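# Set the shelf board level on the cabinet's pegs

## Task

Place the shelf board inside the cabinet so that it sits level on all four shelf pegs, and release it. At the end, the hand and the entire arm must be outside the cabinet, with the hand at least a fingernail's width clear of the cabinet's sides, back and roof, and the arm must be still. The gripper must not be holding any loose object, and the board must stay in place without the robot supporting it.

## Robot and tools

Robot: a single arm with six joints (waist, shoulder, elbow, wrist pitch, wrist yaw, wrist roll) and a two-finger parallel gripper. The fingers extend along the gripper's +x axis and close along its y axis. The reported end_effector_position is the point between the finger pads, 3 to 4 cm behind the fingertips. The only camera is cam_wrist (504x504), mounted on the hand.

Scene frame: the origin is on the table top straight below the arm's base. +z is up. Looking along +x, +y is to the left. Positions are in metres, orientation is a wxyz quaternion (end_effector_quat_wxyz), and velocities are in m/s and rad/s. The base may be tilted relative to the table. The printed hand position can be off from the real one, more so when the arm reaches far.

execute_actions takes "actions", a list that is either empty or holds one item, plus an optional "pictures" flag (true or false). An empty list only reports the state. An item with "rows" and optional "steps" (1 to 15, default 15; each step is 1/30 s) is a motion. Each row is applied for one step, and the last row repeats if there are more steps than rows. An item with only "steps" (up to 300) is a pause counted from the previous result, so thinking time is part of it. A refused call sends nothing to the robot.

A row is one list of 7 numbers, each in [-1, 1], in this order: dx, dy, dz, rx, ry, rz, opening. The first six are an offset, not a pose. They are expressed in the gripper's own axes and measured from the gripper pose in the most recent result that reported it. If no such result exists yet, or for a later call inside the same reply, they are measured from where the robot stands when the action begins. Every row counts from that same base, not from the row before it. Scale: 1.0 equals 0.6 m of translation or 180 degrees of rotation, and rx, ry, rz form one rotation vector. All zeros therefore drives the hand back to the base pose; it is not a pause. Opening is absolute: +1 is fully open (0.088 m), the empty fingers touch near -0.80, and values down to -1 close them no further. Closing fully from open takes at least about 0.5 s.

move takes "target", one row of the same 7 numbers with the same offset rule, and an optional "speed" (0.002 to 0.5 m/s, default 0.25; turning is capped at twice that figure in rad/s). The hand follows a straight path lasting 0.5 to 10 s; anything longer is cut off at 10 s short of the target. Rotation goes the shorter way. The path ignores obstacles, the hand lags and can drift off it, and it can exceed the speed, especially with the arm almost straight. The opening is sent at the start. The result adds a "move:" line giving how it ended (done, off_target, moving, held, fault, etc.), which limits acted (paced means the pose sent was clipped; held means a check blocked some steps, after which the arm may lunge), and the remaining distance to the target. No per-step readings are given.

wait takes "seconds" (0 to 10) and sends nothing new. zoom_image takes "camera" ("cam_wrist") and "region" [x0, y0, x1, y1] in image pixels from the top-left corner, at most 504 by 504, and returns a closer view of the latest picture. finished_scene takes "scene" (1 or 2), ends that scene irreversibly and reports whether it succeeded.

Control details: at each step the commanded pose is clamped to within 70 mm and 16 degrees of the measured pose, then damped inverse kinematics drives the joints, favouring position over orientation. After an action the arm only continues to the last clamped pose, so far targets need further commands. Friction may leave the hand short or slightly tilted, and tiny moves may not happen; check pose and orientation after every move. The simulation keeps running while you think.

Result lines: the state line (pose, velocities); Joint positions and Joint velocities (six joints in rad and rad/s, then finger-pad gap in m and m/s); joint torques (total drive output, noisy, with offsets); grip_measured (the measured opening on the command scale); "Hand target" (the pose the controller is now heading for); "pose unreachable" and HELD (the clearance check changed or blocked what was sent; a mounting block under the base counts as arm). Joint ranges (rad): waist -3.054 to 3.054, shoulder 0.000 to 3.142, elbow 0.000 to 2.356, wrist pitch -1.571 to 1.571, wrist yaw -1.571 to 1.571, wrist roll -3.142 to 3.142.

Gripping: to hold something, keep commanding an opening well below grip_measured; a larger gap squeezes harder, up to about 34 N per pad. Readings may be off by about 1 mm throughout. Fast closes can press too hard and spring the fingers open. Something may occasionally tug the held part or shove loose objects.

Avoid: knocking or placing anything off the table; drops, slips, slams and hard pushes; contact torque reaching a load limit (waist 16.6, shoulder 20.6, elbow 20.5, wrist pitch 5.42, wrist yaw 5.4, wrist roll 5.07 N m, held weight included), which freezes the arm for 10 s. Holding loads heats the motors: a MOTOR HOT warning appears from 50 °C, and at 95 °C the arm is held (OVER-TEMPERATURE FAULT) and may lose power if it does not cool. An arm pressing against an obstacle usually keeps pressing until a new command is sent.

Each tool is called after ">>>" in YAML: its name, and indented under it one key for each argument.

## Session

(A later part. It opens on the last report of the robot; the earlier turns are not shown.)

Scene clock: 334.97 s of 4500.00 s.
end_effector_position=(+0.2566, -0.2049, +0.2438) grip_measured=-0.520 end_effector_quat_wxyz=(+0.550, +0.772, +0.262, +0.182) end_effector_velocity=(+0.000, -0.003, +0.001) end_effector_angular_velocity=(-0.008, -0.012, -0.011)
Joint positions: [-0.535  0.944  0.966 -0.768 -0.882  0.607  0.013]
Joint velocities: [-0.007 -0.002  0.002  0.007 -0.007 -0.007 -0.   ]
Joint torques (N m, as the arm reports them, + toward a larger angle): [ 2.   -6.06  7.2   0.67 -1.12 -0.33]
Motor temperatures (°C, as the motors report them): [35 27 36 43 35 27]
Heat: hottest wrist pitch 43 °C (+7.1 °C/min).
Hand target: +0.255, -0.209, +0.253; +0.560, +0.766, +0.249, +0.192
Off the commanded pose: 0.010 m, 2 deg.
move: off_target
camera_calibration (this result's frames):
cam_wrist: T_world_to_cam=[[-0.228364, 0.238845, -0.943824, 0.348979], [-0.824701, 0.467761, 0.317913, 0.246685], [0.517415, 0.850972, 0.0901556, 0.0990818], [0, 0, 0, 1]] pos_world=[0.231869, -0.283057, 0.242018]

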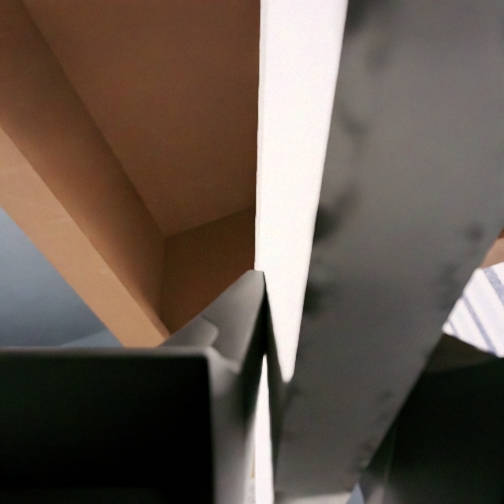

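>>> move:
  target: [0.017, 0.052, -0.027, -0.012, 0.02, 0.032, -1]
  speed: 0.04

Scene clock: 342.43 s of 4500.00 s.
end_effector_position=(+0.2645, -0.1960, +0.2718) grip_measured=-0.520 end_effector_quat_wxyz=(+0.545, +0.769, +0.243, +0.226) end_effector_velocity=(-0.000, +0.003, +0.001) end_effector_angular_velocity=(+0.009, -0.008, +0.007)
Joint positions: [-0.423  0.937  0.966 -0.676 -0.89   0.705  0.013]
Joint velocities: [ 0.007 -0.002 -0.007  0.007 -0.007  0.007 -0.   ]
Joint torques (N m, as the arm reports them, + toward a larger angle): [ 2.76 -5.12  5.05  1.27 -1.06  0.  ]
Motor temperatures (°C, as the motors report them): [34 28 36 41 34 27]
Heat: hottest wrist pitch 41 °C (+1.0 °C/min).
Hand target: +0.262, -0.195, +0.278; +0.547, +0.767, +0.237, +0.238
Off the commanded pose: 0.007 m, 2 deg.
move: done
camera_calibration (this result's frames):
cam_wrist: T_world_to_cam=[[-0.151764, 0.268185, -0.951338, 0.362621], [-0.860572, 0.437586, 0.260641, 0.259249], [0.486192, 0.858251, 0.164383, 0.0743682], [0, 0, 0, 1]] pos_world=[0.241978, -0.27452, 0.26518]

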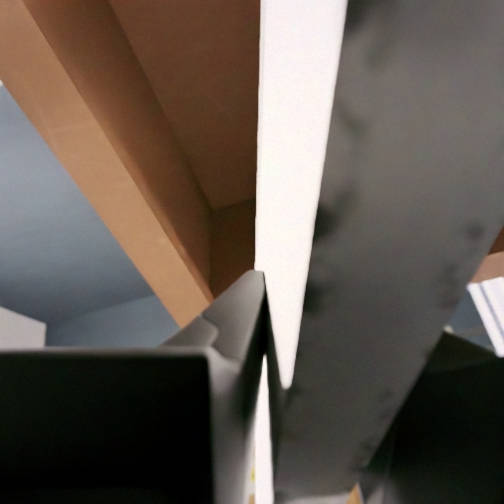

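>>> move:
  target: [0.058, 0.004, 0.012, 0, 0, 0, -1]
  speed: 0.02

Scene clock: 348.00 s of 4500.00 s.
end_effector_position=(+0.2959, -0.1832, +0.2709) grip_measured=-0.520 end_effector_quat_wxyz=(+0.547, +0.771, +0.245, +0.216) end_effector_velocity=(-0.002, +0.004, -0.005) end_effector_angular_velocity=(-0.001, +0.021, +0.012)
Joint positions: [-0.3    1.01   0.942 -0.499 -0.768  0.815  0.013]
Joint velocities: [-0.002 -0.002 -0.007 -0.022  0.007 -0.007 -0.   ]
Joint torques (N m, as the arm reports them, + toward a larger angle): [ 3.22 -3.35  5.34  1.41 -0.93  0.05]
Motor temperatures (°C, as the motors report them): [34 28 35 41 34 27]
Heat: hottest wrist pitch 41 °C (-7.1 °C/min).
Hand target: +0.296, -0.180, +0.275; +0.545, +0.769, +0.244, +0.226
Off the commanded pose: 0.005 m, 1 deg.
move: done
camera_calibration (this result's frames):
cam_wrist: T_world_to_cam=[[-0.164808, 0.262658, -0.95071, 0.365792], [-0.85124, 0.449016, 0.271617, 0.277285], [0.498226, 0.854047, 0.149583, 0.0479862], [0, 0, 0, 1]] pos_world=[0.272413, -0.261566, 0.265269]

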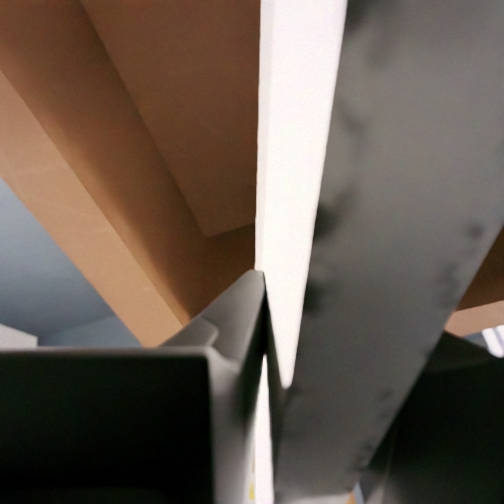

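n=.211, t=−.277. Continue.

>>> move:
  target: [0.055, 0.006, 0.014, 0, 0.004, 0.004, -1]
  speed: 0.015

Scene clock: 351.40 s of 4500.00 s.
end_effector_position=(+0.3146, -0.1853, +0.2675) grip_measured=-0.520 end_effector_quat_wxyz=(+0.546, +0.782, +0.237, +0.185) end_effector_velocity=(+0.001, -0.001, +0.003) end_effector_angular_velocity=(+0.012, -0.021, -0.002)
Joint positions: [-0.26   1.048  0.939 -0.402 -0.678  0.894  0.014]
Joint velocities: [-0.002  0.002 -0.002  0.022 -0.022  0.007 -0.   ]
Joint torques (N m, as the arm reports them, + toward a larger angle): [ 5.5   3.26  6.6   3.44 -1.71 -0.85]
Motor temperatures (°C, as the motors report them): [34 28 35 41 34 27]
Heat: hottest wrist pitch 41 °C (-10.1 °C/min).
Hand target: +0.325, -0.170, +0.273; +0.544, +0.771, +0.244, +0.224
Off the commanded pose: 0.021 m, 5 deg.
move: off_target
camera_calibration (this result's frames):
cam_wrist: T_world_to_cam=[[-0.192645, 0.274525, -0.942085, 0.374787], [-0.814542, 0.490623, 0.309533, 0.281101], [0.547183, 0.826998, 0.129096, 0.0260638], [0, 0, 0, 1]] pos_world=[0.286908, -0.262358, 0.262707]

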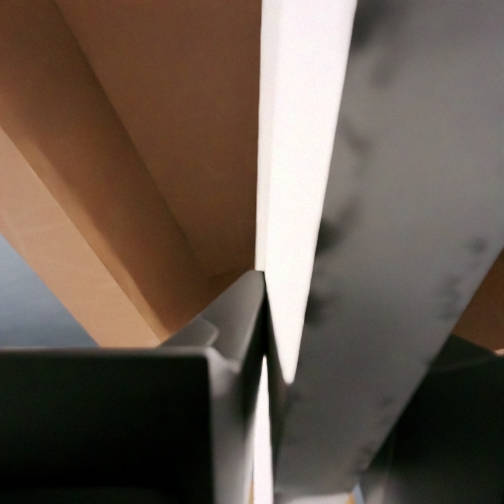

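>>> move:
  target: [-0.045, 0.0, -0.02, 0.035, 0.02, 0.02, -1]
  speed: 0.02

Scene clock: 366.53 s of 4500.00 s.
end_effector_position=(+0.2891, -0.1918, +0.2655) grip_measured=-0.520 end_effector_quat_wxyz=(+0.489, +0.813, +0.244, +0.204) end_effector_velocity=(-0.000, -0.001, +0.001) end_effector_angular_velocity=(-0.005, -0.013, -0.004)
Joint positions: [-0.372  0.989  0.921 -0.492 -0.844  0.935  0.013]
Joint velocities: [-0.002 -0.002 -0.002  0.007 -0.007 -0.007 -0.   ]
Joint torques (N m, as the arm reports them, + toward a larger angle): [ 2.5  -5.3   5.14  1.01 -1.06  0.04]
Motor temperatures (°C, as the motors report them): [35 28 35 47 35 27]
Heat: hottest wrist pitch 47 °C (-1.0 °C/min).
Hand target: +0.286, -0.192, +0.271; +0.489, +0.812, +0.239, +0.214
Off the commanded pose: 0.006 m, 1 deg.
move: done
camera_calibration (this result's frames):
cam_wrist: T_world_to_cam=[[-0.2207, 0.385839, -0.895779, 0.386983], [-0.826021, 0.414427, 0.38202, 0.233549], [0.518633, 0.824244, 0.227247, 0.0272786], [0, 0, 0, 1]] pos_world=[0.264176, -0.268586, 0.251232]

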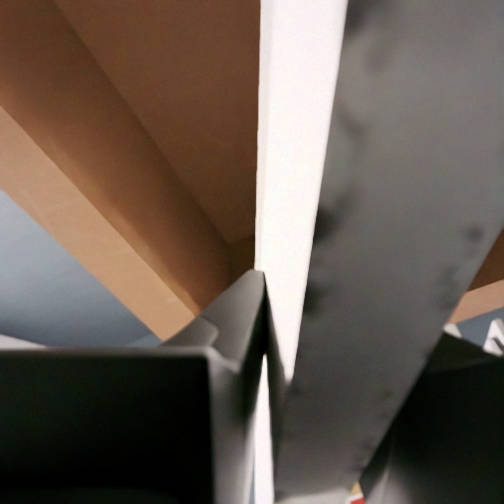

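>>> move:
  target: [0.065, 0.0, 0.010, -0.004, 0.015, 0.012, -1]
  speed: 0.015

Scene clock: 377.77 s of 4500.00 s.
end_effector_position=(+0.3133, -0.1874, +0.2595) grip_measured=-0.520 end_effector_quat_wxyz=(+0.487, +0.820, +0.230, +0.195) end_effector_velocity=(-0.003, +0.002, -0.001) end_effector_angular_velocity=(+0.020, +0.001, +0.015)
Joint positions: [-0.326  1.051  0.889 -0.326 -0.79   1.011  0.014]
Joint velocities: [-0.007 -0.002 -0.007 -0.007 -0.022  0.007 -0.   ]
Joint torques (N m, as the arm reports them, + toward a larger angle): [ 5.6   2.09  6.59  3.03 -1.66 -0.69]
Motor temperatures (°C, as the motors report them): [34 28 35 45 35 27]
Heat: hottest wrist pitch 45 °C (-1.0 °C/min).
Hand target: +0.322, -0.173, +0.266; +0.484, +0.809, +0.238, +0.233
Off the commanded pose: 0.019 m, 5 deg.
move: off_target
camera_calibration (this result's frames):
cam_wrist: T_world_to_cam=[[-0.210837, 0.403103, -0.890537, 0.384044], [-0.809991, 0.437957, 0.39001, 0.251329], [0.547231, 0.803556, 0.234172, -0.00221721], [0, 0, 0, 1]] pos_world=[0.285758, -0.263099, 0.244504]

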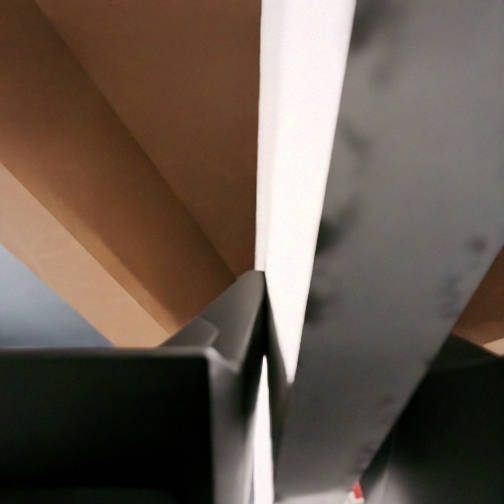

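>>> move:
  target: [-0.02, -0.012, -0.05, 0.0, 0.01, 0.008, -1]
  speed: 0.02

Scene clock: 395.07 s of 4500.00 s.
end_effector_position=(+0.2890, -0.1715, +0.2589) grip_measured=-0.520 end_effector_quat_wxyz=(+0.481, +0.822, +0.231, +0.201) end_effector_velocity=(-0.003, +0.002, -0.005) end_effector_angular_velocity=(-0.002, +0.021, +0.005)
Joint positions: [-0.322  0.94   0.792 -0.34  -0.801  1.023  0.013]
Joint velocities: [-0.007 -0.007 -0.007 -0.022  0.007 -0.007 -0.   ]
Joint torques (N m, as the arm reports them, + toward a larger angle): [ 3.   -4.7   5.3   1.14 -1.    0.11]
Motor temperatures (°C, as the motors report them): [36 27 35 50 36 27]
Heat: hottest wrist pitch 50 °C (+7.1 °C/min). Fold the arm in close to its base before you think long.
Hand target: +0.286, -0.170, +0.265; +0.481, +0.819, +0.227, +0.214
Off the commanded pose: 0.007 m, 2 deg.
MOTOR HOT: a motor reached 50 °C. Now the hottest motor, joint 4 (wrist pitch), reports 50 °C. The temperature limit of the motors' drives, at which the controller stops the arm, is 95 °C. To cool a motor, set the load down, stop pushing, or move to a pose that needs little force.
move: done
camera_calibration (this result's frames):
cam_wrist: T_world_to_cam=[[-0.210496, 0.413925, -0.885639, 0.372441], [-0.815704, 0.42495, 0.392485, 0.223735], [0.538812, 0.805036, 0.24819, -0.00238717], [0, 0, 0, 1]] pos_world=[0.262185, -0.247317, 0.242628]

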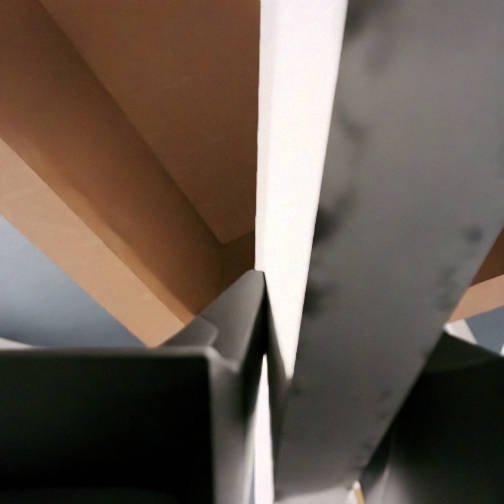

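>>> move:
  target: [0.057, 0.007, 0.008, -0.004, 0.036, 0.004, -1]
  speed: 0.015

Scene clock: 404.40 s of 4500.00 s.
end_effector_position=(+0.3197, -0.1597, +0.2557) grip_measured=-0.520 end_effector_quat_wxyz=(+0.469, +0.814, +0.253, +0.233) end_effector_velocity=(+0.000, +0.001, -0.003) end_effector_angular_velocity=(-0.006, +0.011, +0.002)
Joint positions: [-0.28   1.109  0.849 -0.276 -0.833  1.008  0.013]
Joint velocities: [-0.002  0.002 -0.002 -0.007  0.007 -0.007  0.   ]
Joint torques (N m, as the arm reports them, + toward a larger angle): [ 4.25 -3.5   6.87  1.19 -1.11 -0.35]
Motor temperatures (°C, as the motors report them): [36 27 35 47 35 27]
Heat: hottest wrist pitch 47 °C (+6.0 °C/min).
Hand target: +0.320, -0.157, +0.264; +0.471, +0.807, +0.251, +0.252
Off the commanded pose: 0.009 m, 2 deg.
MOTOR HOT: cleared. Now the hottest motor, joint 4 (wrist pitch), reports 47 °C.
move: off_target
camera_calibration (this result's frames):
cam_wrist: T_world_to_cam=[[-0.216354, 0.413938, -0.884221, 0.372733], [-0.856701, 0.353873, 0.375282, 0.251111], [0.468245, 0.838707, 0.278059, -0.00735762], [0, 0, 0, 1]] pos_world=[0.299215, -0.236979, 0.237386]

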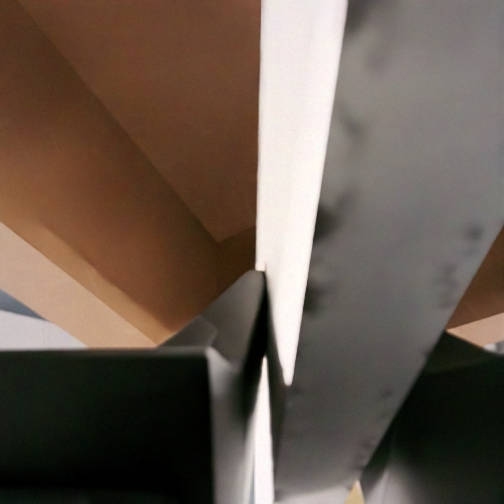

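>>> move:
  target: [0.066, 0.019, 0.013, 0, 0, 0, -1]
  speed: 0.015

Scene clock: 411.83 s of 4500.00 s.
end_effector_position=(+0.3556, -0.1459, +0.2587) grip_measured=-0.520 end_effector_quat_wxyz=(+0.467, +0.817, +0.257, +0.219) end_effector_velocity=(+0.001, -0.000, +0.002) end_effector_angular_velocity=(-0.004, -0.016, -0.000)
Joint positions: [-0.18   1.232  0.89  -0.153 -0.719  1.089  0.013]
Joint velocities: [ 0.002  0.002  0.002  0.007 -0.007 -0.007 -0.   ]
Joint torques (N m, as the arm reports them, + toward a larger angle): [ 4.86 -3.86  6.84  1.38 -0.88  0.  ]
Motor temperatures (°C, as the motors report them): [36 27 35 46 35 27]
Heat: hottest wrist pitch 46 °C (+4.0 °C/min).
Hand target: +0.357, -0.145, +0.267; +0.468, +0.814, +0.254, +0.233
Off the commanded pose: 0.009 m, 2 deg.
move: off_target
camera_calibration (this result's frames):
cam_wrist: T_world_to_cam=[[-0.240419, 0.413368, -0.878251, 0.384322], [-0.841859, 0.361598, 0.400651, 0.265212], [0.48319, 0.835688, 0.261063, -0.0379578], [0, 0, 0, 1]] pos_world=[0.33401, -0.223046, 0.241184]

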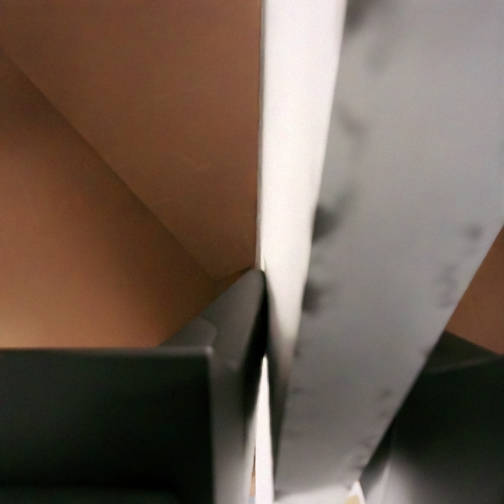

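>>> move:
  target: [0.07, 0.02, 0.012, 0, 0.01, 0.004, -1]
  speed: 0.015

Scene clock: 417.07 s of 4500.00 s.
end_effector_position=(+0.3935, -0.1316, +0.2611) grip_measured=-0.520 end_effector_quat_wxyz=(+0.459, +0.820, +0.264, +0.219) end_effector_velocity=(+0.001, -0.001, -0.002) end_effector_angular_velocity=(+0.002, +0.010, -0.007)
Joint positions: [-0.116  1.386  0.969 -0.065 -0.669  1.137  0.013]
Joint velocities: [-0.002  0.002 -0.002  0.007  0.007  0.007 -0.   ]
Joint torques (N m, as the arm reports them, + toward a larger angle): [ 5.62 -4.35  7.14  1.51 -0.91 -0.05]
Motor temperatures (°C, as the motors report them): [36 27 36 45 35 27]
Heat: hottest wrist pitch 45 °C (-1.0 °C/min).
Hand target: +0.395, -0.130, +0.270; +0.461, +0.815, +0.259, +0.234
Off the commanded pose: 0.010 m, 2 deg.
move: off_target
camera_calibration (this result's frames):
cam_wrist: T_world_to_cam=[[-0.253972, 0.420459, -0.871041, 0.394048], [-0.842673, 0.345862, 0.412651, 0.28609], [0.474763, 0.838805, 0.26647, -0.0665428], [0, 0, 0, 1]] pos_world=[0.37275, -0.208812, 0.242908]

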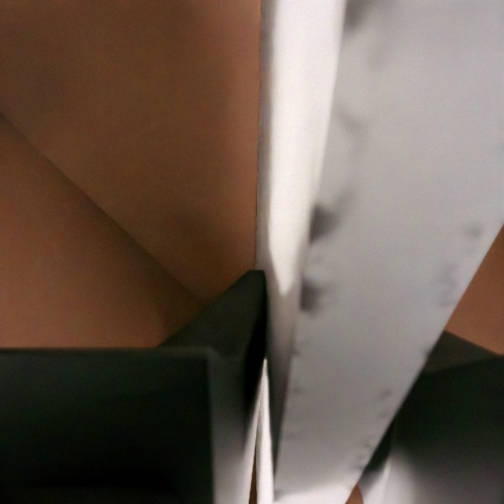

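>>> move:
  target: [0.032, 0.012, 0.006, 0, 0.0, 0.0, -1]
  speed: 0.015

Scene clock: 422.03 s of 4500.00 s.
end_effector_position=(+0.4100, -0.1242, +0.2579) grip_measured=-0.520 end_effector_quat_wxyz=(+0.457, +0.822, +0.271, +0.206) end_effector_velocity=(-0.000, +0.003, -0.002) end_effector_angular_velocity=(-0.008, +0.007, +0.005)
Joint positions: [-0.09   1.45   1.006 -0.046 -0.624  1.158  0.013]
Joint velocities: [ 0.002  0.002 -0.002 -0.007  0.007 -0.007  0.   ]
Joint torques (N m, as the arm reports them, + toward a larger angle): [ 5.55 -4.94  7.28  1.7  -0.87  0.03]
Motor temperatures (°C, as the motors report them): [36 27 36 45 34 26]
Heat: hottest wrist pitch 45 °C (-3.0 °C/min).
Hand target: +0.412, -0.125, +0.268; +0.459, +0.819, +0.264, +0.219
Off the commanded pose: 0.010 m, 2 deg.
move: off_target
camera_calibration (this result's frames):
cam_wrist: T_world_to_cam=[[-0.280276, 0.416982, -0.864622, 0.400969], [-0.829739, 0.347674, 0.436642, 0.287454], [0.482679, 0.839791, 0.248542, -0.0781805], [0, 0, 0, 1]] pos_world=[0.38863, -0.201482, 0.240603]

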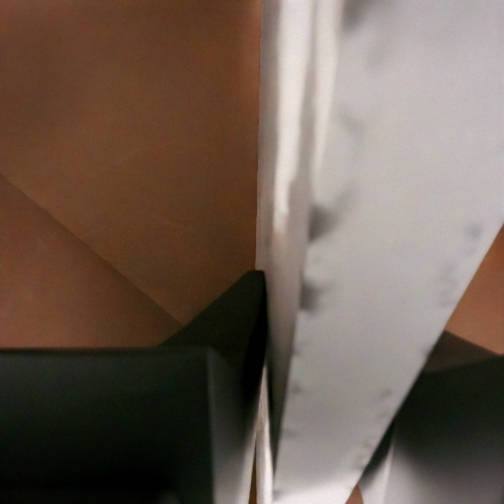

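>>> move:
  target: [-0.003, 0.015, 0.006, -0.088, 0, 0, -1]
  speed: 0.015

Scene clock: 438.57 s of 4500.00 s.
end_effector_position=(+0.4114, -0.1266, +0.2522) grip_measured=-0.520 end_effector_quat_wxyz=(+0.557, +0.757, +0.255, +0.227) end_effector_velocity=(-0.002, +0.003, -0.000) end_effector_angular_velocity=(-0.005, -0.018, +0.018)
Joint positions: [-0.1    1.459  1.027 -0.089 -0.609  0.895  0.013]
Joint velocities: [-0.002  0.002 -0.002 -0.007 -0.022 -0.022 -0.   ]
Joint torques (N m, as the arm reports them, + toward a larger angle): [ 4.94 -5.57  7.71  1.46 -1.01 -0.71]
Motor temperatures (°C, as the motors report them): [37 28 37 43 34 26]
Heat: hottest wrist pitch 43 °C (-3.0 °C/min).
Hand target: +0.413, -0.132, +0.263; +0.566, +0.751, +0.240, +0.242
Off the commanded pose: 0.013 m, 3 deg.
move: off_target
camera_calibration (this result's frames):
cam_wrist: T_world_to_cam=[[-0.156838, 0.231292, -0.960159, 0.347257], [-0.868893, 0.429845, 0.245475, 0.366694], [0.469496, 0.872776, 0.133552, -0.036889], [0, 0, 0, 1]] pos_world=[0.3904, -0.205743, 0.248334]

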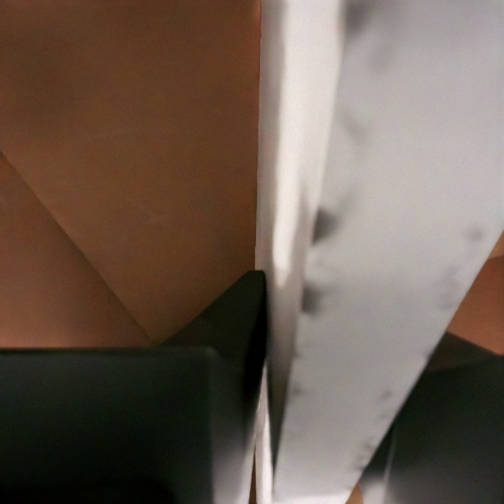

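>>> move:
  target: [0.004, 0.004, -0.011, -0.089, 0, -0.015, -1]
  speed: 0.015

Scene clock: 452.43 s of 4500.00 s.
end_effector_position=(+0.4108, -0.1235, +0.2491) grip_measured=-0.430 end_effector_quat_wxyz=(+0.645, +0.684, +0.247, +0.235) end_effector_velocity=(-0.002, +0.001, -0.001) end_effector_angular_velocity=(-0.012, -0.005, +0.014)
Joint positions: [-0.079  1.455  1.039 -0.137 -0.544  0.662  0.018]
Joint velocities: [-0.002 -0.002  0.002 -0.022 -0.007 -0.022  0.   ]
Joint torques (N m, as the arm reports them, + toward a larger angle): [ 5.75 -5.89  5.93  0.98 -0.45 -1.68]
Motor temperatures (°C, as the motors report them): [38 28 37 41 33 28]
Heat: hottest wrist pitch 41 °C (-9.1 °C/min).
Hand target: +0.410, -0.121, +0.256; +0.662, +0.667, +0.238, +0.247
Off the commanded pose: 0.008 m, 3 deg.
move: off_target
camera_calibration (this result's frames):
cam_wrist: T_world_to_cam=[[-0.0583246, 0.0266789, -0.997941, 0.287208], [-0.88104, 0.46869, 0.0640222, 0.42058], [0.469433, 0.88296, -0.003831, -0.00342295], [0, 0, 0, 1]] pos_world=[0.388905, -0.201761, 0.259677]

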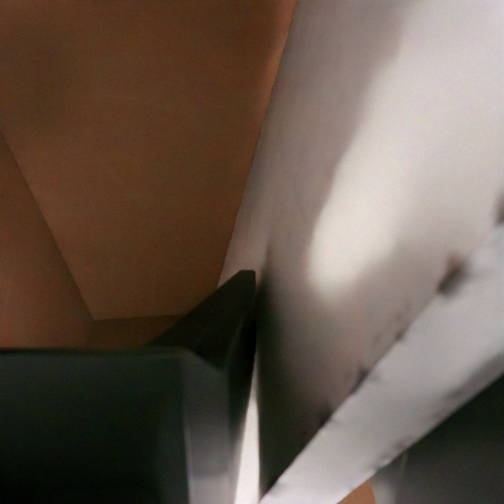

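>>> move:
  target: [0.006, 0.008, -0.010, 0.032, 0, 0.011, -1]
  speed: 0.015

Scene clock: 461.73 s of 4500.00 s.
end_effector_position=(+0.4123, -0.1227, +0.2467) grip_measured=-0.478 end_effector_quat_wxyz=(+0.606, +0.724, +0.249, +0.216) end_effector_velocity=(-0.004, +0.001, -0.001) end_effector_angular_velocity=(+0.011, +0.014, +0.015)
Joint positions: [-0.08   1.454  1.012 -0.084 -0.54   0.791  0.016]
Joint velocities: [-0.002 -0.007 -0.002 -0.022 -0.007  0.007 -0.   ]
Joint torques (N m, as the arm reports them, + toward a larger angle): [ 5.81 -5.43  4.73  1.57 -1.04 -0.26]
Motor temperatures (°C, as the motors report them): [39 29 36 41 33 28]
Heat: hottest wrist pitch 41 °C (-7.0 °C/min).
Hand target: +0.410, -0.117, +0.254; +0.606, +0.720, +0.246, +0.233
Off the commanded pose: 0.010 m, 2 deg.
move: off_target
camera_calibration (this result's frames):
cam_wrist: T_world_to_cam=[[-0.12312, 0.123509, -0.984676, 0.320144], [-0.863309, 0.476015, 0.167652, 0.389717], [0.489427, 0.870721, 0.0480194, -0.0273646], [0, 0, 0, 1]] pos_world=[0.389256, -0.201225, 0.251216]

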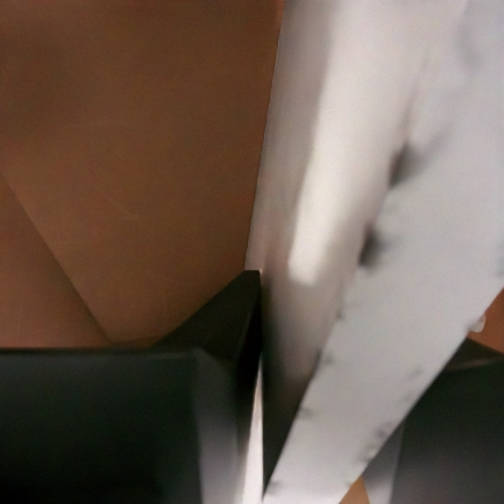

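>>> move:
  target: [0.0, 0.01, 0.0, 0.0, 0.025, -0.004, -1]
  speed: 0.015

Scene clock: 469.63 s of 4500.00 s.
end_effector_position=(+0.4128, -0.1245, +0.2441) grip_measured=-0.490 end_effector_quat_wxyz=(+0.589, +0.724, +0.284, +0.220) end_effector_velocity=(-0.002, +0.000, -0.003) end_effector_angular_velocity=(-0.008, +0.013, +0.007)
Joint positions: [-0.096  1.485  1.089 -0.215 -0.566  0.776  0.015]
Joint velocities: [-0.002 -0.002  0.002 -0.022  0.007 -0.007 -0.   ]
Joint torques (N m, as the arm reports them, + toward a larger angle): [ 5.39 -4.82  7.23  0.79 -1.32 -1.23]
Motor temperatures (°C, as the motors report them): [39 29 36 40 33 28]
Heat: hottest wrist pitch 40 °C (-6.0 °C/min).
Hand target: +0.413, -0.124, +0.253; +0.597, +0.714, +0.277, +0.240
Off the commanded pose: 0.009 m, 3 deg.
move: off_target
camera_calibration (this result's frames):
cam_wrist: T_world_to_cam=[[-0.174973, 0.124765, -0.976636, 0.337535], [-0.883064, 0.418782, 0.211708, 0.38172], [0.435412, 0.899475, 0.0369003, 0.00271015], [0, 0, 0, 1]] pos_world=[0.394962, -0.204408, 0.248736]

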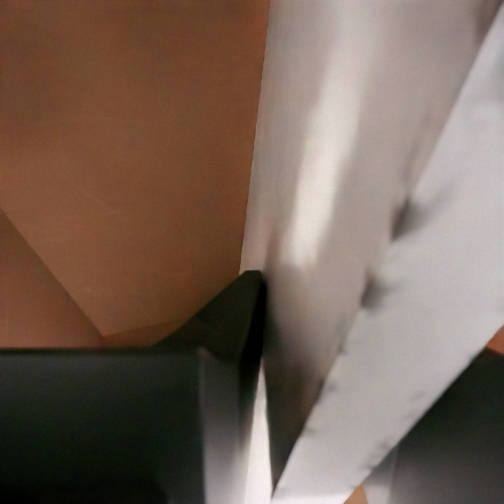

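>>> move:
  target: [0.01, 0.01, 0.0, 0.0, 0.0, 0.0, -0.3]
  speed: 0.015

Scene clock: 473.80 s of 4500.00 s.
end_effector_position=(+0.4153, -0.1212, +0.2399) grip_measured=-0.296 end_effector_quat_wxyz=(+0.587, +0.725, +0.293, +0.209) end_effector_velocity=(+0.001, -0.003, +0.000) end_effector_angular_velocity=(-0.022, -0.017, -0.013)
Joint positions: [-0.088  1.497  1.093 -0.22  -0.538  0.788  0.024]
Joint velocities: [-0.002 -0.002  0.002  0.007  0.007 -0.022 -0.   ]
Joint torques (N m, as the arm reports them, + toward a larger angle): [ 5.62 -4.85  7.47  1.59 -0.84  0.06]
Motor temperatures (°C, as the motors report them): [39 29 36 40 33 28]
Heat: hottest wrist pitch 40 °C (-5.0 °C/min).
Hand target: +0.418, -0.121, +0.250; +0.589, +0.724, +0.285, +0.220
Off the commanded pose: 0.010 m, 2 deg.
move: off_target
camera_calibration (this result's frames):
cam_wrist: T_world_to_cam=[[-0.202803, 0.118879, -0.971977, 0.343153], [-0.8766, 0.420322, 0.234311, 0.375465], [0.436398, 0.899554, 0.018967, 0.00273051], [0, 0, 0, 1]] pos_world=[0.397533, -0.201066, 0.245509]

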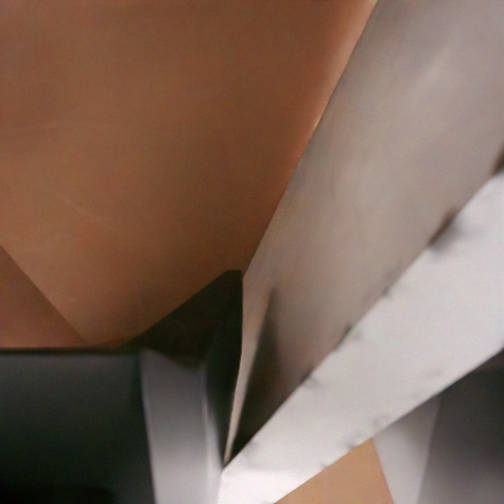

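>>> move:
  target: [0.005, -0.042, 0.001, -0.06, 0.0, 0.015, -0.3]
  speed: 0.015

Scene clock: 486.83 s of 4500.00 s.
end_effector_position=(+0.4130, -0.1190, +0.2122) grip_measured=-0.296 end_effector_quat_wxyz=(+0.647, +0.677, +0.259, +0.239) end_effector_velocity=(+0.001, -0.005, +0.002) end_effector_angular_velocity=(-0.012, -0.010, -0.017)
Joint positions: [-0.156  1.513  1.002 -0.104 -0.61   0.585  0.025]
Joint velocities: [-0.002 -0.007  0.002  0.007  0.007 -0.007 -0.   ]
Joint torques (N m, as the arm reports them, + toward a larger angle): [ 5.23 -5.03  4.68  1.54 -1.01 -0.34]
Motor temperatures (°C, as the motors report them): [39 29 36 40 33 28]
Heat: hottest wrist pitch 40 °C (-4.0 °C/min).
Hand target: +0.413, -0.116, +0.215; +0.648, +0.673, +0.255, +0.249
Off the commanded pose: 0.004 m, 1 deg.
After step 90, 3.33 s passed at rest.
move: done
camera_calibration (this result's frames):
cam_wrist: T_world_to_cam=[[-0.0647039, 0.0101118, -0.997853, 0.250956], [-0.892498, 0.446714, 0.0623992, 0.425258], [0.446386, 0.89462, -0.0198794, 0.00579554], [0, 0, 0, 1]] pos_world=[0.393193, -0.197691, 0.223996]

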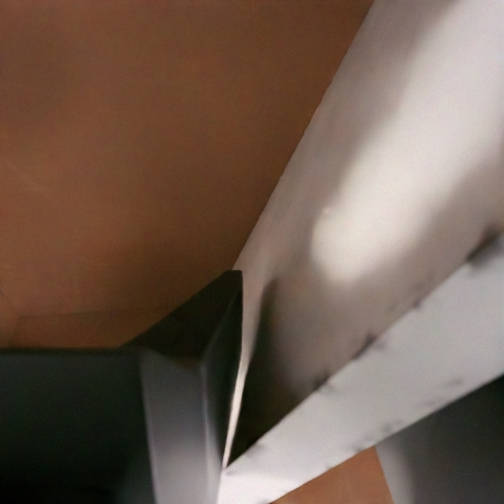

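>>> move:
  target: [0.003, -0.035, -0.006, 0.0, 0.0, 0.006, -0.3]
  speed: 0.015

Scene clock: 490.37 s of 4500.00 s.
end_effector_position=(+0.4109, -0.1174, +0.1884) grip_measured=-0.295 end_effector_quat_wxyz=(+0.644, +0.682, +0.257, +0.234) end_effector_velocity=(-0.003, +0.002, -0.002) end_effector_angular_velocity=(+0.001, +0.001, +0.010)
Joint positions: [-0.206  1.536  0.947 -0.035 -0.647  0.567  0.025]
Joint velocities: [-0.002 -0.002 -0.007 -0.007 -0.007 -0.007 -0.   ]
Joint torques (N m, as the arm reports them, + toward a larger angle): [ 5.04 -5.27  4.86  1.41 -0.95 -0.35]
Motor temperatures (°C, as the motors report them): [39 29 36 40 33 27]
Heat: hottest wrist pitch 40 °C (-4.0 °C/min).
Hand target: +0.411, -0.114, +0.191; +0.644, +0.679, +0.253, +0.245
Off the commanded pose: 0.004 m, 1 deg.
move: done
camera_calibration (this result's frames):
cam_wrist: T_world_to_cam=[[-0.0714161, 0.0204106, -0.997238, 0.23094], [-0.88716, 0.455674, 0.0728594, 0.420985], [0.455902, 0.889913, -0.014435, -0.000663177], [0, 0, 0, 1]] pos_world=[0.390276, -0.195955, 0.19962]

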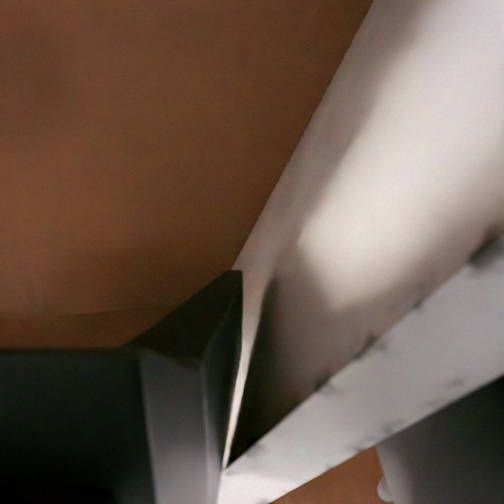

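>>> move:
  target: [0.0, 0.11, 0.0, 0.0, 0.0, 0.0, -0.3]
  speed: 0.015

Scene clock: 513.27 s of 4500.00 s.
end_effector_position=(+0.4145, -0.1162, +0.2385) grip_measured=-0.295 end_effector_quat_wxyz=(+0.639, +0.684, +0.273, +0.222) end_effector_velocity=(-0.003, -0.001, +0.001) end_effector_angular_velocity=(+0.007, -0.011, +0.009)
Joint positions: [-0.074  1.487  1.057 -0.175 -0.513  0.664  0.025]
Joint velocities: [-0.007 -0.007 -0.002 -0.007 -0.022 -0.007 -0.   ]
Joint torques (N m, as the arm reports them, + toward a larger angle): [ 5.75 -6.75  7.34  1.41 -0.85  0.12]
Motor temperatures (°C, as the motors report them): [40 29 36 39 33 27]
Heat: hottest waist 40 °C (-1.0 °C/min).
Hand target: +0.414, -0.120, +0.254; +0.644, +0.682, +0.257, +0.234
Off the commanded pose: 0.016 m, 2 deg.
After step 480, 2.20 s passed at rest.
move: off_target
camera_calibration (this result's frames):
cam_wrist: T_world_to_cam=[[-0.113073, 0.0135382, -0.993494, 0.296736], [-0.886776, 0.449631, 0.107054, 0.410965], [0.448155, 0.893112, -0.0388356, 0.00679293], [0, 0, 0, 1]] pos_world=[0.394942, -0.194867, 0.251074]

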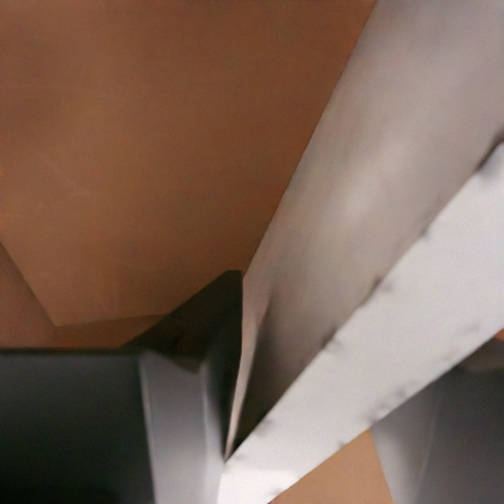

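>>> move:
  target: [0.008, 0.01, 0.0, 0.0, 0.0, 0.006, -0.44]
  speed: 0.015

Scene clock: 516.53 s of 4500.00 s.
end_effector_position=(+0.4153, -0.1158, +0.2359) grip_measured=-0.421 end_effector_quat_wxyz=(+0.635, +0.689, +0.277, +0.215) end_effector_velocity=(-0.002, +0.001, -0.004) end_effector_angular_velocity=(-0.009, +0.010, +0.003)
Joint positions: [-0.076  1.491  1.055 -0.172 -0.505  0.68   0.018]
Joint velocities: [-0.002 -0.002 -0.007 -0.007  0.007 -0.007 -0.   ]
Joint torques (N m, as the arm reports them, + toward a larger angle): [ 5.97 -4.28  6.31  2.31 -0.85 -0.04]
Motor temperatures (°C, as the motors report them): [40 30 36 39 33 27]
Heat: hottest waist 40 °C (-1.0 °C/min).
Hand target: +0.418, -0.113, +0.244; +0.637, +0.686, +0.267, +0.228
Off the commanded pose: 0.009 m, 2 deg.
move: off_target
camera_calibration (this result's frames):
cam_wrist: T_world_to_cam=[[-0.131242, 0.0216917, -0.991113, 0.302106], [-0.882894, 0.452126, 0.126807, 0.405805], [0.450859, 0.89169, -0.0401864, 0.0049882], [0, 0, 0, 1]] pos_world=[0.395683, -0.194476, 0.248163]

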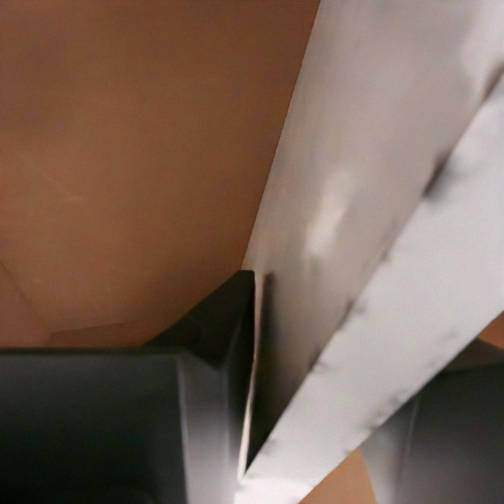

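>>> move:
  target: [0.0, 0.015, 0.0, 0.02, 0.0, 0.012, -1]
  speed: 0.015

Scene clock: 521.60 s of 4500.00 s.
end_effector_position=(+0.4154, -0.1159, +0.2351) grip_measured=-0.468 end_effector_quat_wxyz=(+0.604, +0.717, +0.283, +0.205) end_effector_velocity=(-0.005, +0.002, +0.001) end_effector_angular_velocity=(+0.019, +0.005, +0.022)
Joint positions: [-0.079  1.491  1.049 -0.16  -0.512  0.767  0.016]
Joint velocities: [-0.002 -0.007 -0.002 -0.022 -0.022  0.007  0.   ]
Joint torques (N m, as the arm reports them, + toward a larger angle): [ 5.45 -5.65  5.82  2.25 -0.97 -0.34]
Motor temperatures (°C, as the motors report them): [40 29 36 40 33 27]
Heat: hottest waist 40 °C (-1.0 °C/min).
Hand target: +0.416, -0.116, +0.245; +0.609, +0.713, +0.270, +0.218
Off the commanded pose: 0.010 m, 2 deg.
move: off_target
camera_calibration (this result's frames):
cam_wrist: T_world_to_cam=[[-0.181699, 0.0914222, -0.979095, 0.327602], [-0.871214, 0.446785, 0.203397, 0.382545], [0.45604, 0.889958, -0.00153203, -0.0063944], [0, 0, 0, 1]] pos_world=[0.395719, -0.195174, 0.242935]

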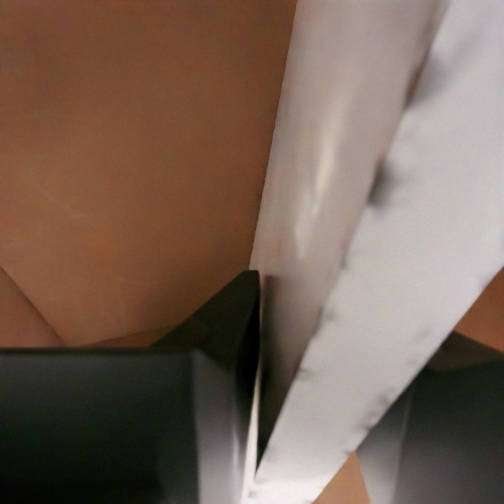

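>>> move:
  target: [-0.11, -0.02, -0.035, 0.0, 0.0, 0.0, -1]
  speed: 0.02

Scene clock: 530.73 s of 4500.00 s.
end_effector_position=(+0.3714, -0.1320, +0.2268) grip_measured=-0.446 end_effector_quat_wxyz=(+0.600, +0.719, +0.289, +0.199) end_effector_velocity=(+0.000, -0.002, -0.000) end_effector_angular_velocity=(-0.013, -0.019, -0.005)
Joint positions: [-0.155  1.327  0.948 -0.259 -0.565  0.725  0.017]
Joint velocities: [-0.007 -0.002 -0.002  0.007 -0.007 -0.022  0.   ]
Joint torques (N m, as the arm reports them, + toward a larger angle): [  1.68 -13.6    2.17  -2.31  -1.54  -1.17]
Motor temperatures (°C, as the motors report them): [40 31 36 41 33 27]
Heat: hottest wrist pitch 41 °C (+1.0 °C/min).
Hand target: +0.353, -0.140, +0.231; +0.604, +0.717, +0.283, +0.204
Off the commanded pose: 0.024 m, 1 deg.
move: off_target
camera_calibration (this result's frames):
cam_wrist: T_world_to_cam=[[-0.199932, 0.094115, -0.975279, 0.319149], [-0.867895, 0.444951, 0.220856, 0.347668], [0.454737, 0.890596, -0.00727794, 0.0297649], [0, 0, 0, 1]] pos_world=[0.352012, -0.21124, 0.234692]

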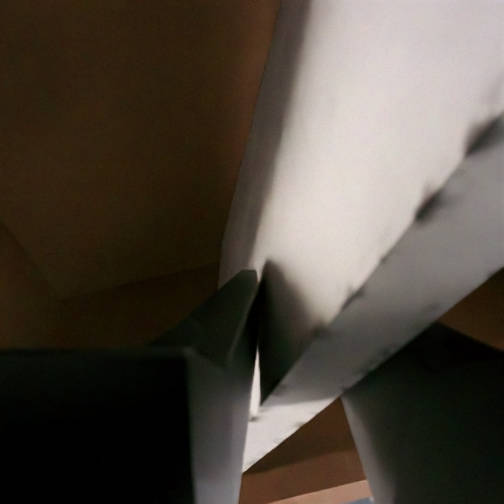

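>>> move:
  target: [0.004, 0, 0, 0, 0, 0, -0.2]
  speed: 0.015

Scene clock: 533.07 s of 4500.00 s.
end_effector_position=(+0.3721, -0.1302, +0.2253) grip_measured=-0.200 end_effector_quat_wxyz=(+0.600, +0.718, +0.291, +0.198) end_effector_velocity=(-0.003, +0.001, +0.003) end_effector_angular_velocity=(+0.019, -0.006, +0.010)
Joint positions: [-0.153  1.333  0.947 -0.258 -0.562  0.724  0.029]
Joint velocities: [-0.002 -0.007 -0.002 -0.007 -0.022  0.007 -0.   ]
Joint torques (N m, as the arm reports them, + toward a larger angle): [ 3.97 -4.58  5.39  1.44 -0.52  0.18]
Motor temperatures (°C, as the motors report them): [40 32 35 42 34 27]
Heat: hottest wrist pitch 42 °C (+2.0 °C/min).
Hand target: +0.373, -0.130, +0.227; +0.600, +0.719, +0.289, +0.199
Off the commanded pose: 0.002 m, 0 deg.
move: done
camera_calibration (this result's frames):
cam_wrist: T_world_to_cam=[[-0.203739, 0.0916159, -0.974729, 0.318682], [-0.868716, 0.442199, 0.223143, 0.347249], [0.451468, 0.892226, -0.0105049, 0.0300604], [0, 0, 0, 1]] pos_world=[0.353017, -0.20957, 0.233459]

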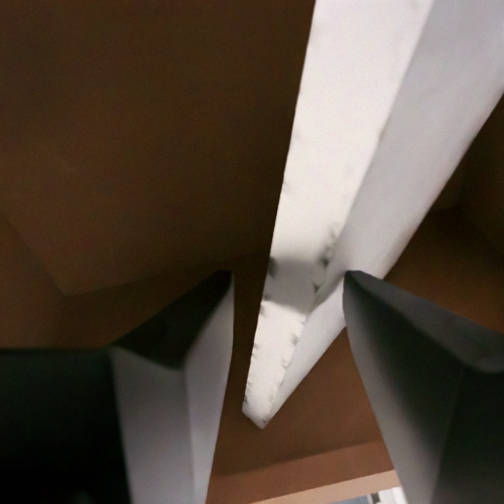

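>>> move:
  target: [-0.12, 0, -0.03, -0.03, 0, 0, 0.4]
  speed: 0.03

Scene clock: 543.77 s of 4500.00 s.
end_effector_position=(+0.3088, -0.1637, +0.2352) grip_measured=+0.400 end_effector_quat_wxyz=(+0.632, +0.690, +0.281, +0.213) end_effector_velocity=(-0.003, +0.003, -0.003) end_effector_angular_velocity=(+0.007, +0.014, +0.016)
Joint positions: [-0.286  1.1    0.931 -0.533 -0.668  0.531  0.059]
Joint velocities: [-0.007  0.002 -0.002 -0.022 -0.007 -0.007 -0.   ]
Joint torques (N m, as the arm reports them, + toward a larger angle): [ 2.34 -4.66  4.64  0.78 -0.64 -0.27]
Motor temperatures (°C, as the motors report them): [39 31 35 41 33 27]
Heat: hottest wrist pitch 41 °C (+1.0 °C/min).
Hand target: +0.307, -0.164, +0.234; +0.633, +0.690, +0.281, +0.212
Off the commanded pose: 0.003 m, 0 deg.
After step 90, 4.93 s passed at rest.
move: done
camera_calibration (this result's frames):
cam_wrist: T_world_to_cam=[[-0.142886, 0.0238592, -0.989451, 0.292028], [-0.88296, 0.448607, 0.138326, 0.330298], [0.447175, 0.893411, -0.0430331, 0.097795], [0, 0, 0, 1]] pos_world=[0.289635, -0.242512, 0.247467]

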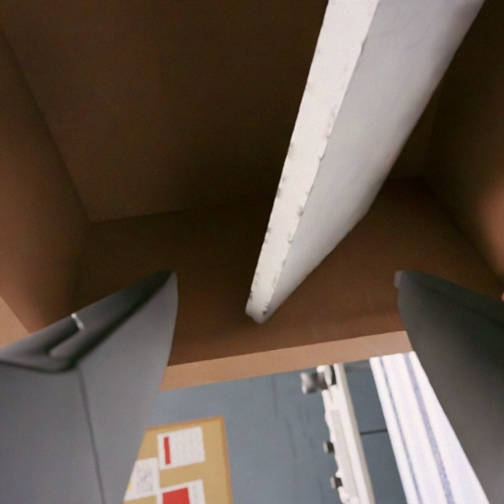

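>>> move:
  target: [-0.07, 0.03, 0.0, -0.49, 0, 0, 1]
  speed: 0.1

Scene clock: 555.73 s of 4500.00 s.
end_effector_position=(+0.2808, -0.1887, +0.2535) grip_measured=+1.000 end_effector_quat_wxyz=(+0.932, +0.061, +0.057, +0.353) end_effector_velocity=(-0.003, +0.000, +0.002) end_effector_angular_velocity=(-0.001, -0.023, +0.005)
Joint positions: [-0.357  1.035  1.037 -0.757 -0.723 -1.067  0.088]
Joint velocities: [-0.007 -0.007 -0.002 -0.007 -0.022 -0.022  0.   ]
Joint torques (N m, as the arm reports them, + toward a larger angle): [ 2.21 -4.85  6.24  0.54 -0.71 -0.19]
Motor temperatures (°C, as the motors report them): [37 30 36 39 33 27]
Heat: hottest wrist pitch 39 °C (-1.0 °C/min).
Hand target: +0.280, -0.192, +0.256; +0.934, +0.056, +0.054, +0.348
Off the commanded pose: 0.004 m, 1 deg.
After step 90, 0.93 s passed at rest.
move: done
camera_calibration (this result's frames):
cam_wrist: T_world_to_cam=[[0.62789, -0.763193, -0.152612, -0.270313], [-0.427066, -0.173917, -0.887337, 0.328761], [0.650668, 0.622326, -0.435134, 0.124537], [0, 0, 0, 1]] pos_world=[0.229097, -0.226627, 0.304659]

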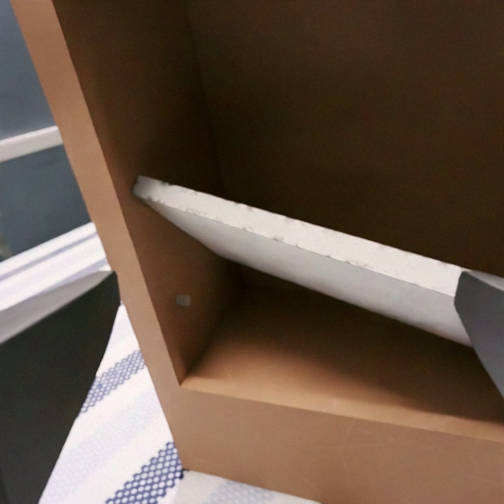

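>>> move:
  target: [0.0, 0.0, 0.0, -0.03, -0.03, -0.17, 1]
  speed: 0.1

Scene clock: 560.70 s of 4500.00 s.
end_effector_position=(+0.2815, -0.1908, +0.2550) grip_measured=+1.000 end_effector_quat_wxyz=(+0.995, +0.012, +0.012, +0.094) end_effector_velocity=(-0.001, -0.005, +0.004) end_effector_angular_velocity=(-0.015, -0.013, -0.032)
Joint positions: [-0.129  0.692  0.57  -0.028 -0.252 -0.792  0.088]
Joint velocities: [ 0.007 -0.012 -0.002  0.022  0.022 -0.007  0.   ]
Joint torques (N m, as the arm reports them, + toward a larger angle): [ 1.87 -2.29  4.46  1.38 -0.43  0.29]
Motor temperatures (°C, as the motors report them): [36 30 36 39 32 27]
Heat: hottest wrist pitch 39 °C (-1.0 °C/min).
Hand target: +0.281, -0.188, +0.253; +0.995, +0.014, +0.013, +0.095
Off the commanded pose: 0.003 m, 1 deg.
move: done
camera_calibration (this result's frames):
cam_wrist: T_world_to_cam=[[0.157268, -0.987226, -0.0255168, -0.214762], [-0.395543, -0.0392937, -0.917606, 0.354511], [0.904883, 0.154403, -0.39667, -0.0446266], [0, 0, 0, 1]] pos_world=[0.214382, -0.191199, 0.30212]

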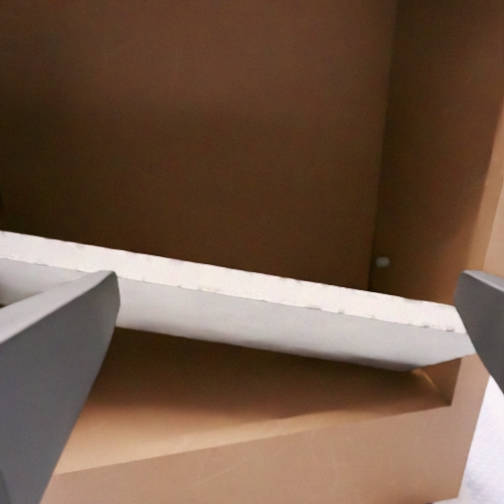

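>>> move:
  target: [0.055, -0.056, -0.073, 0.595, 0.166, 0.03, 1]
  speed: 0.1

Scene clock: 585.63 s of 4500.00 s.
end_effector_position=(+0.3172, -0.2158, +0.2114) grip_measured=+1.000 end_effector_quat_wxyz=(+0.550, +0.775, +0.298, +0.090) end_effector_velocity=(-0.000, -0.001, +0.001) end_effector_angular_velocity=(+0.011, +0.002, +0.001)
Joint positions: [-0.42   1.151  1.051 -0.599 -0.61   0.763  0.088]
Joint velocities: [-0.002  0.002  0.007 -0.007 -0.007  0.007  0.   ]
Joint torques (N m, as the arm reports them, + toward a larger angle): [ 2.3  -3.71  6.27  0.63 -0.62  0.23]
Motor temperatures (°C, as the motors report them): [34 28 36 38 32 27]
Heat: hottest wrist pitch 38 °C (-3.0 °C/min).
Hand target: +0.319, -0.217, +0.210; +0.545, +0.778, +0.300, +0.087
Off the commanded pose: 0.003 m, 1 deg.
After step 90, 11.90 s passed at rest.
move: done
camera_calibration (this result's frames):
cam_wrist: T_world_to_cam=[[-0.387781, 0.202192, -0.899302, 0.368115], [-0.731489, 0.526134, 0.433712, 0.270588], [0.560847, 0.826015, -0.0561232, 0.0917083], [0, 0, 0, 1]] pos_world=[0.289246, -0.292548, 0.218836]

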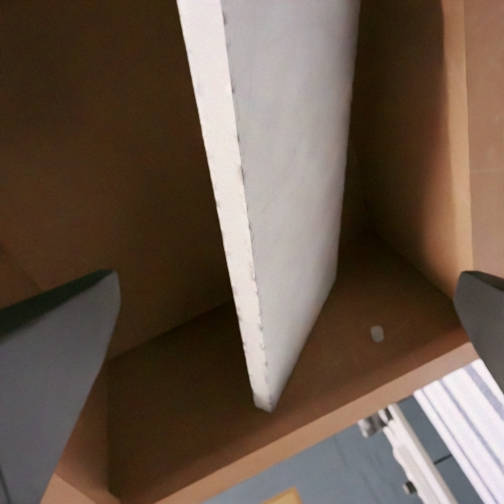

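>>> move:
  target: [0.14, 0.018, 0, 0, 0, 0, 1]
  speed: 0.05

Scene clock: 589.63 s of 4500.00 s.
end_effector_position=(+0.3867, -0.1734, +0.2068) grip_measured=+1.000 end_effector_quat_wxyz=(+0.552, +0.774, +0.295, +0.091) end_effector_velocity=(+0.000, -0.001, +0.001) end_effector_angular_velocity=(-0.003, -0.012, -0.002)
Joint positions: [-0.224  1.359  1.04  -0.302 -0.456  0.899  0.088]
Joint velocities: [-0.002 -0.002 -0.002  0.007 -0.007 -0.007  0.   ]
Joint torques (N m, as the arm reports them, + toward a larger angle): [ 4.23 -3.78  5.54  1.07 -0.45  0.15]
Motor temperatures (°C, as the motors report them): [34 28 36 38 32 27]
Heat: hottest wrist pitch 38 °C (-3.0 °C/min).
Hand target: +0.389, -0.171, +0.205; +0.549, +0.775, +0.298, +0.090
Off the commanded pose: 0.003 m, 1 deg.
move: done
camera_calibration (this result's frames):
cam_wrist: T_world_to_cam=[[-0.380124, 0.199581, -0.903147, 0.379729], [-0.733027, 0.530479, 0.42575, 0.304123], [0.564072, 0.823868, -0.0553497, 0.0156492], [0, 0, 0, 1]] pos_world=[0.358447, -0.250011, 0.214337]

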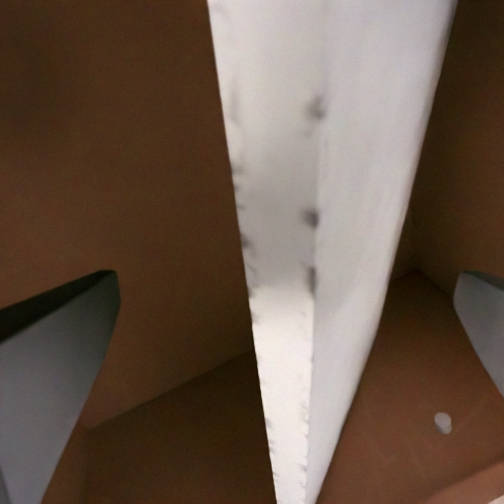

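>>> move:
  target: [0.05, -0.012, 0, 0, 0, -0.04, 1]
  speed: 0.04

Scene clock: 593.70 s of 4500.00 s.
end_effector_position=(+0.4056, -0.1592, +0.1976) grip_measured=+1.000 end_effector_quat_wxyz=(+0.561, +0.755, +0.336, +0.057) end_effector_velocity=(+0.001, -0.001, +0.004) end_effector_angular_velocity=(-0.003, -0.019, -0.001)
Joint positions: [-0.159  1.457  1.123 -0.361 -0.327  0.899  0.088]
Joint velocities: [ 0.002 -0.002  0.002  0.007 -0.007 -0.007  0.   ]
Joint torques (N m, as the arm reports them, + toward a larger angle): [ 4.65 -3.33  6.09  0.87 -0.47  0.17]
Motor temperatures (°C, as the motors report them): [35 28 36 37 31 27]
Heat: hottest wrist pitch 37 °C (-5.1 °C/min).
Hand target: +0.408, -0.155, +0.195; +0.557, +0.755, +0.343, +0.056
Off the commanded pose: 0.006 m, 1 deg.
move: done
camera_calibration (this result's frames):
cam_wrist: T_world_to_cam=[[-0.466279, 0.128555, -0.875247, 0.393837], [-0.712354, 0.532079, 0.45765, 0.299933], [0.524534, 0.836878, -0.156521, 0.0308575], [0, 0, 0, 1]] pos_world=[0.381111, -0.236042, 0.21227]

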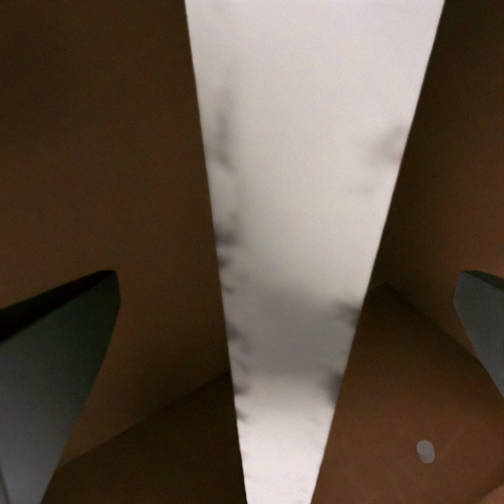

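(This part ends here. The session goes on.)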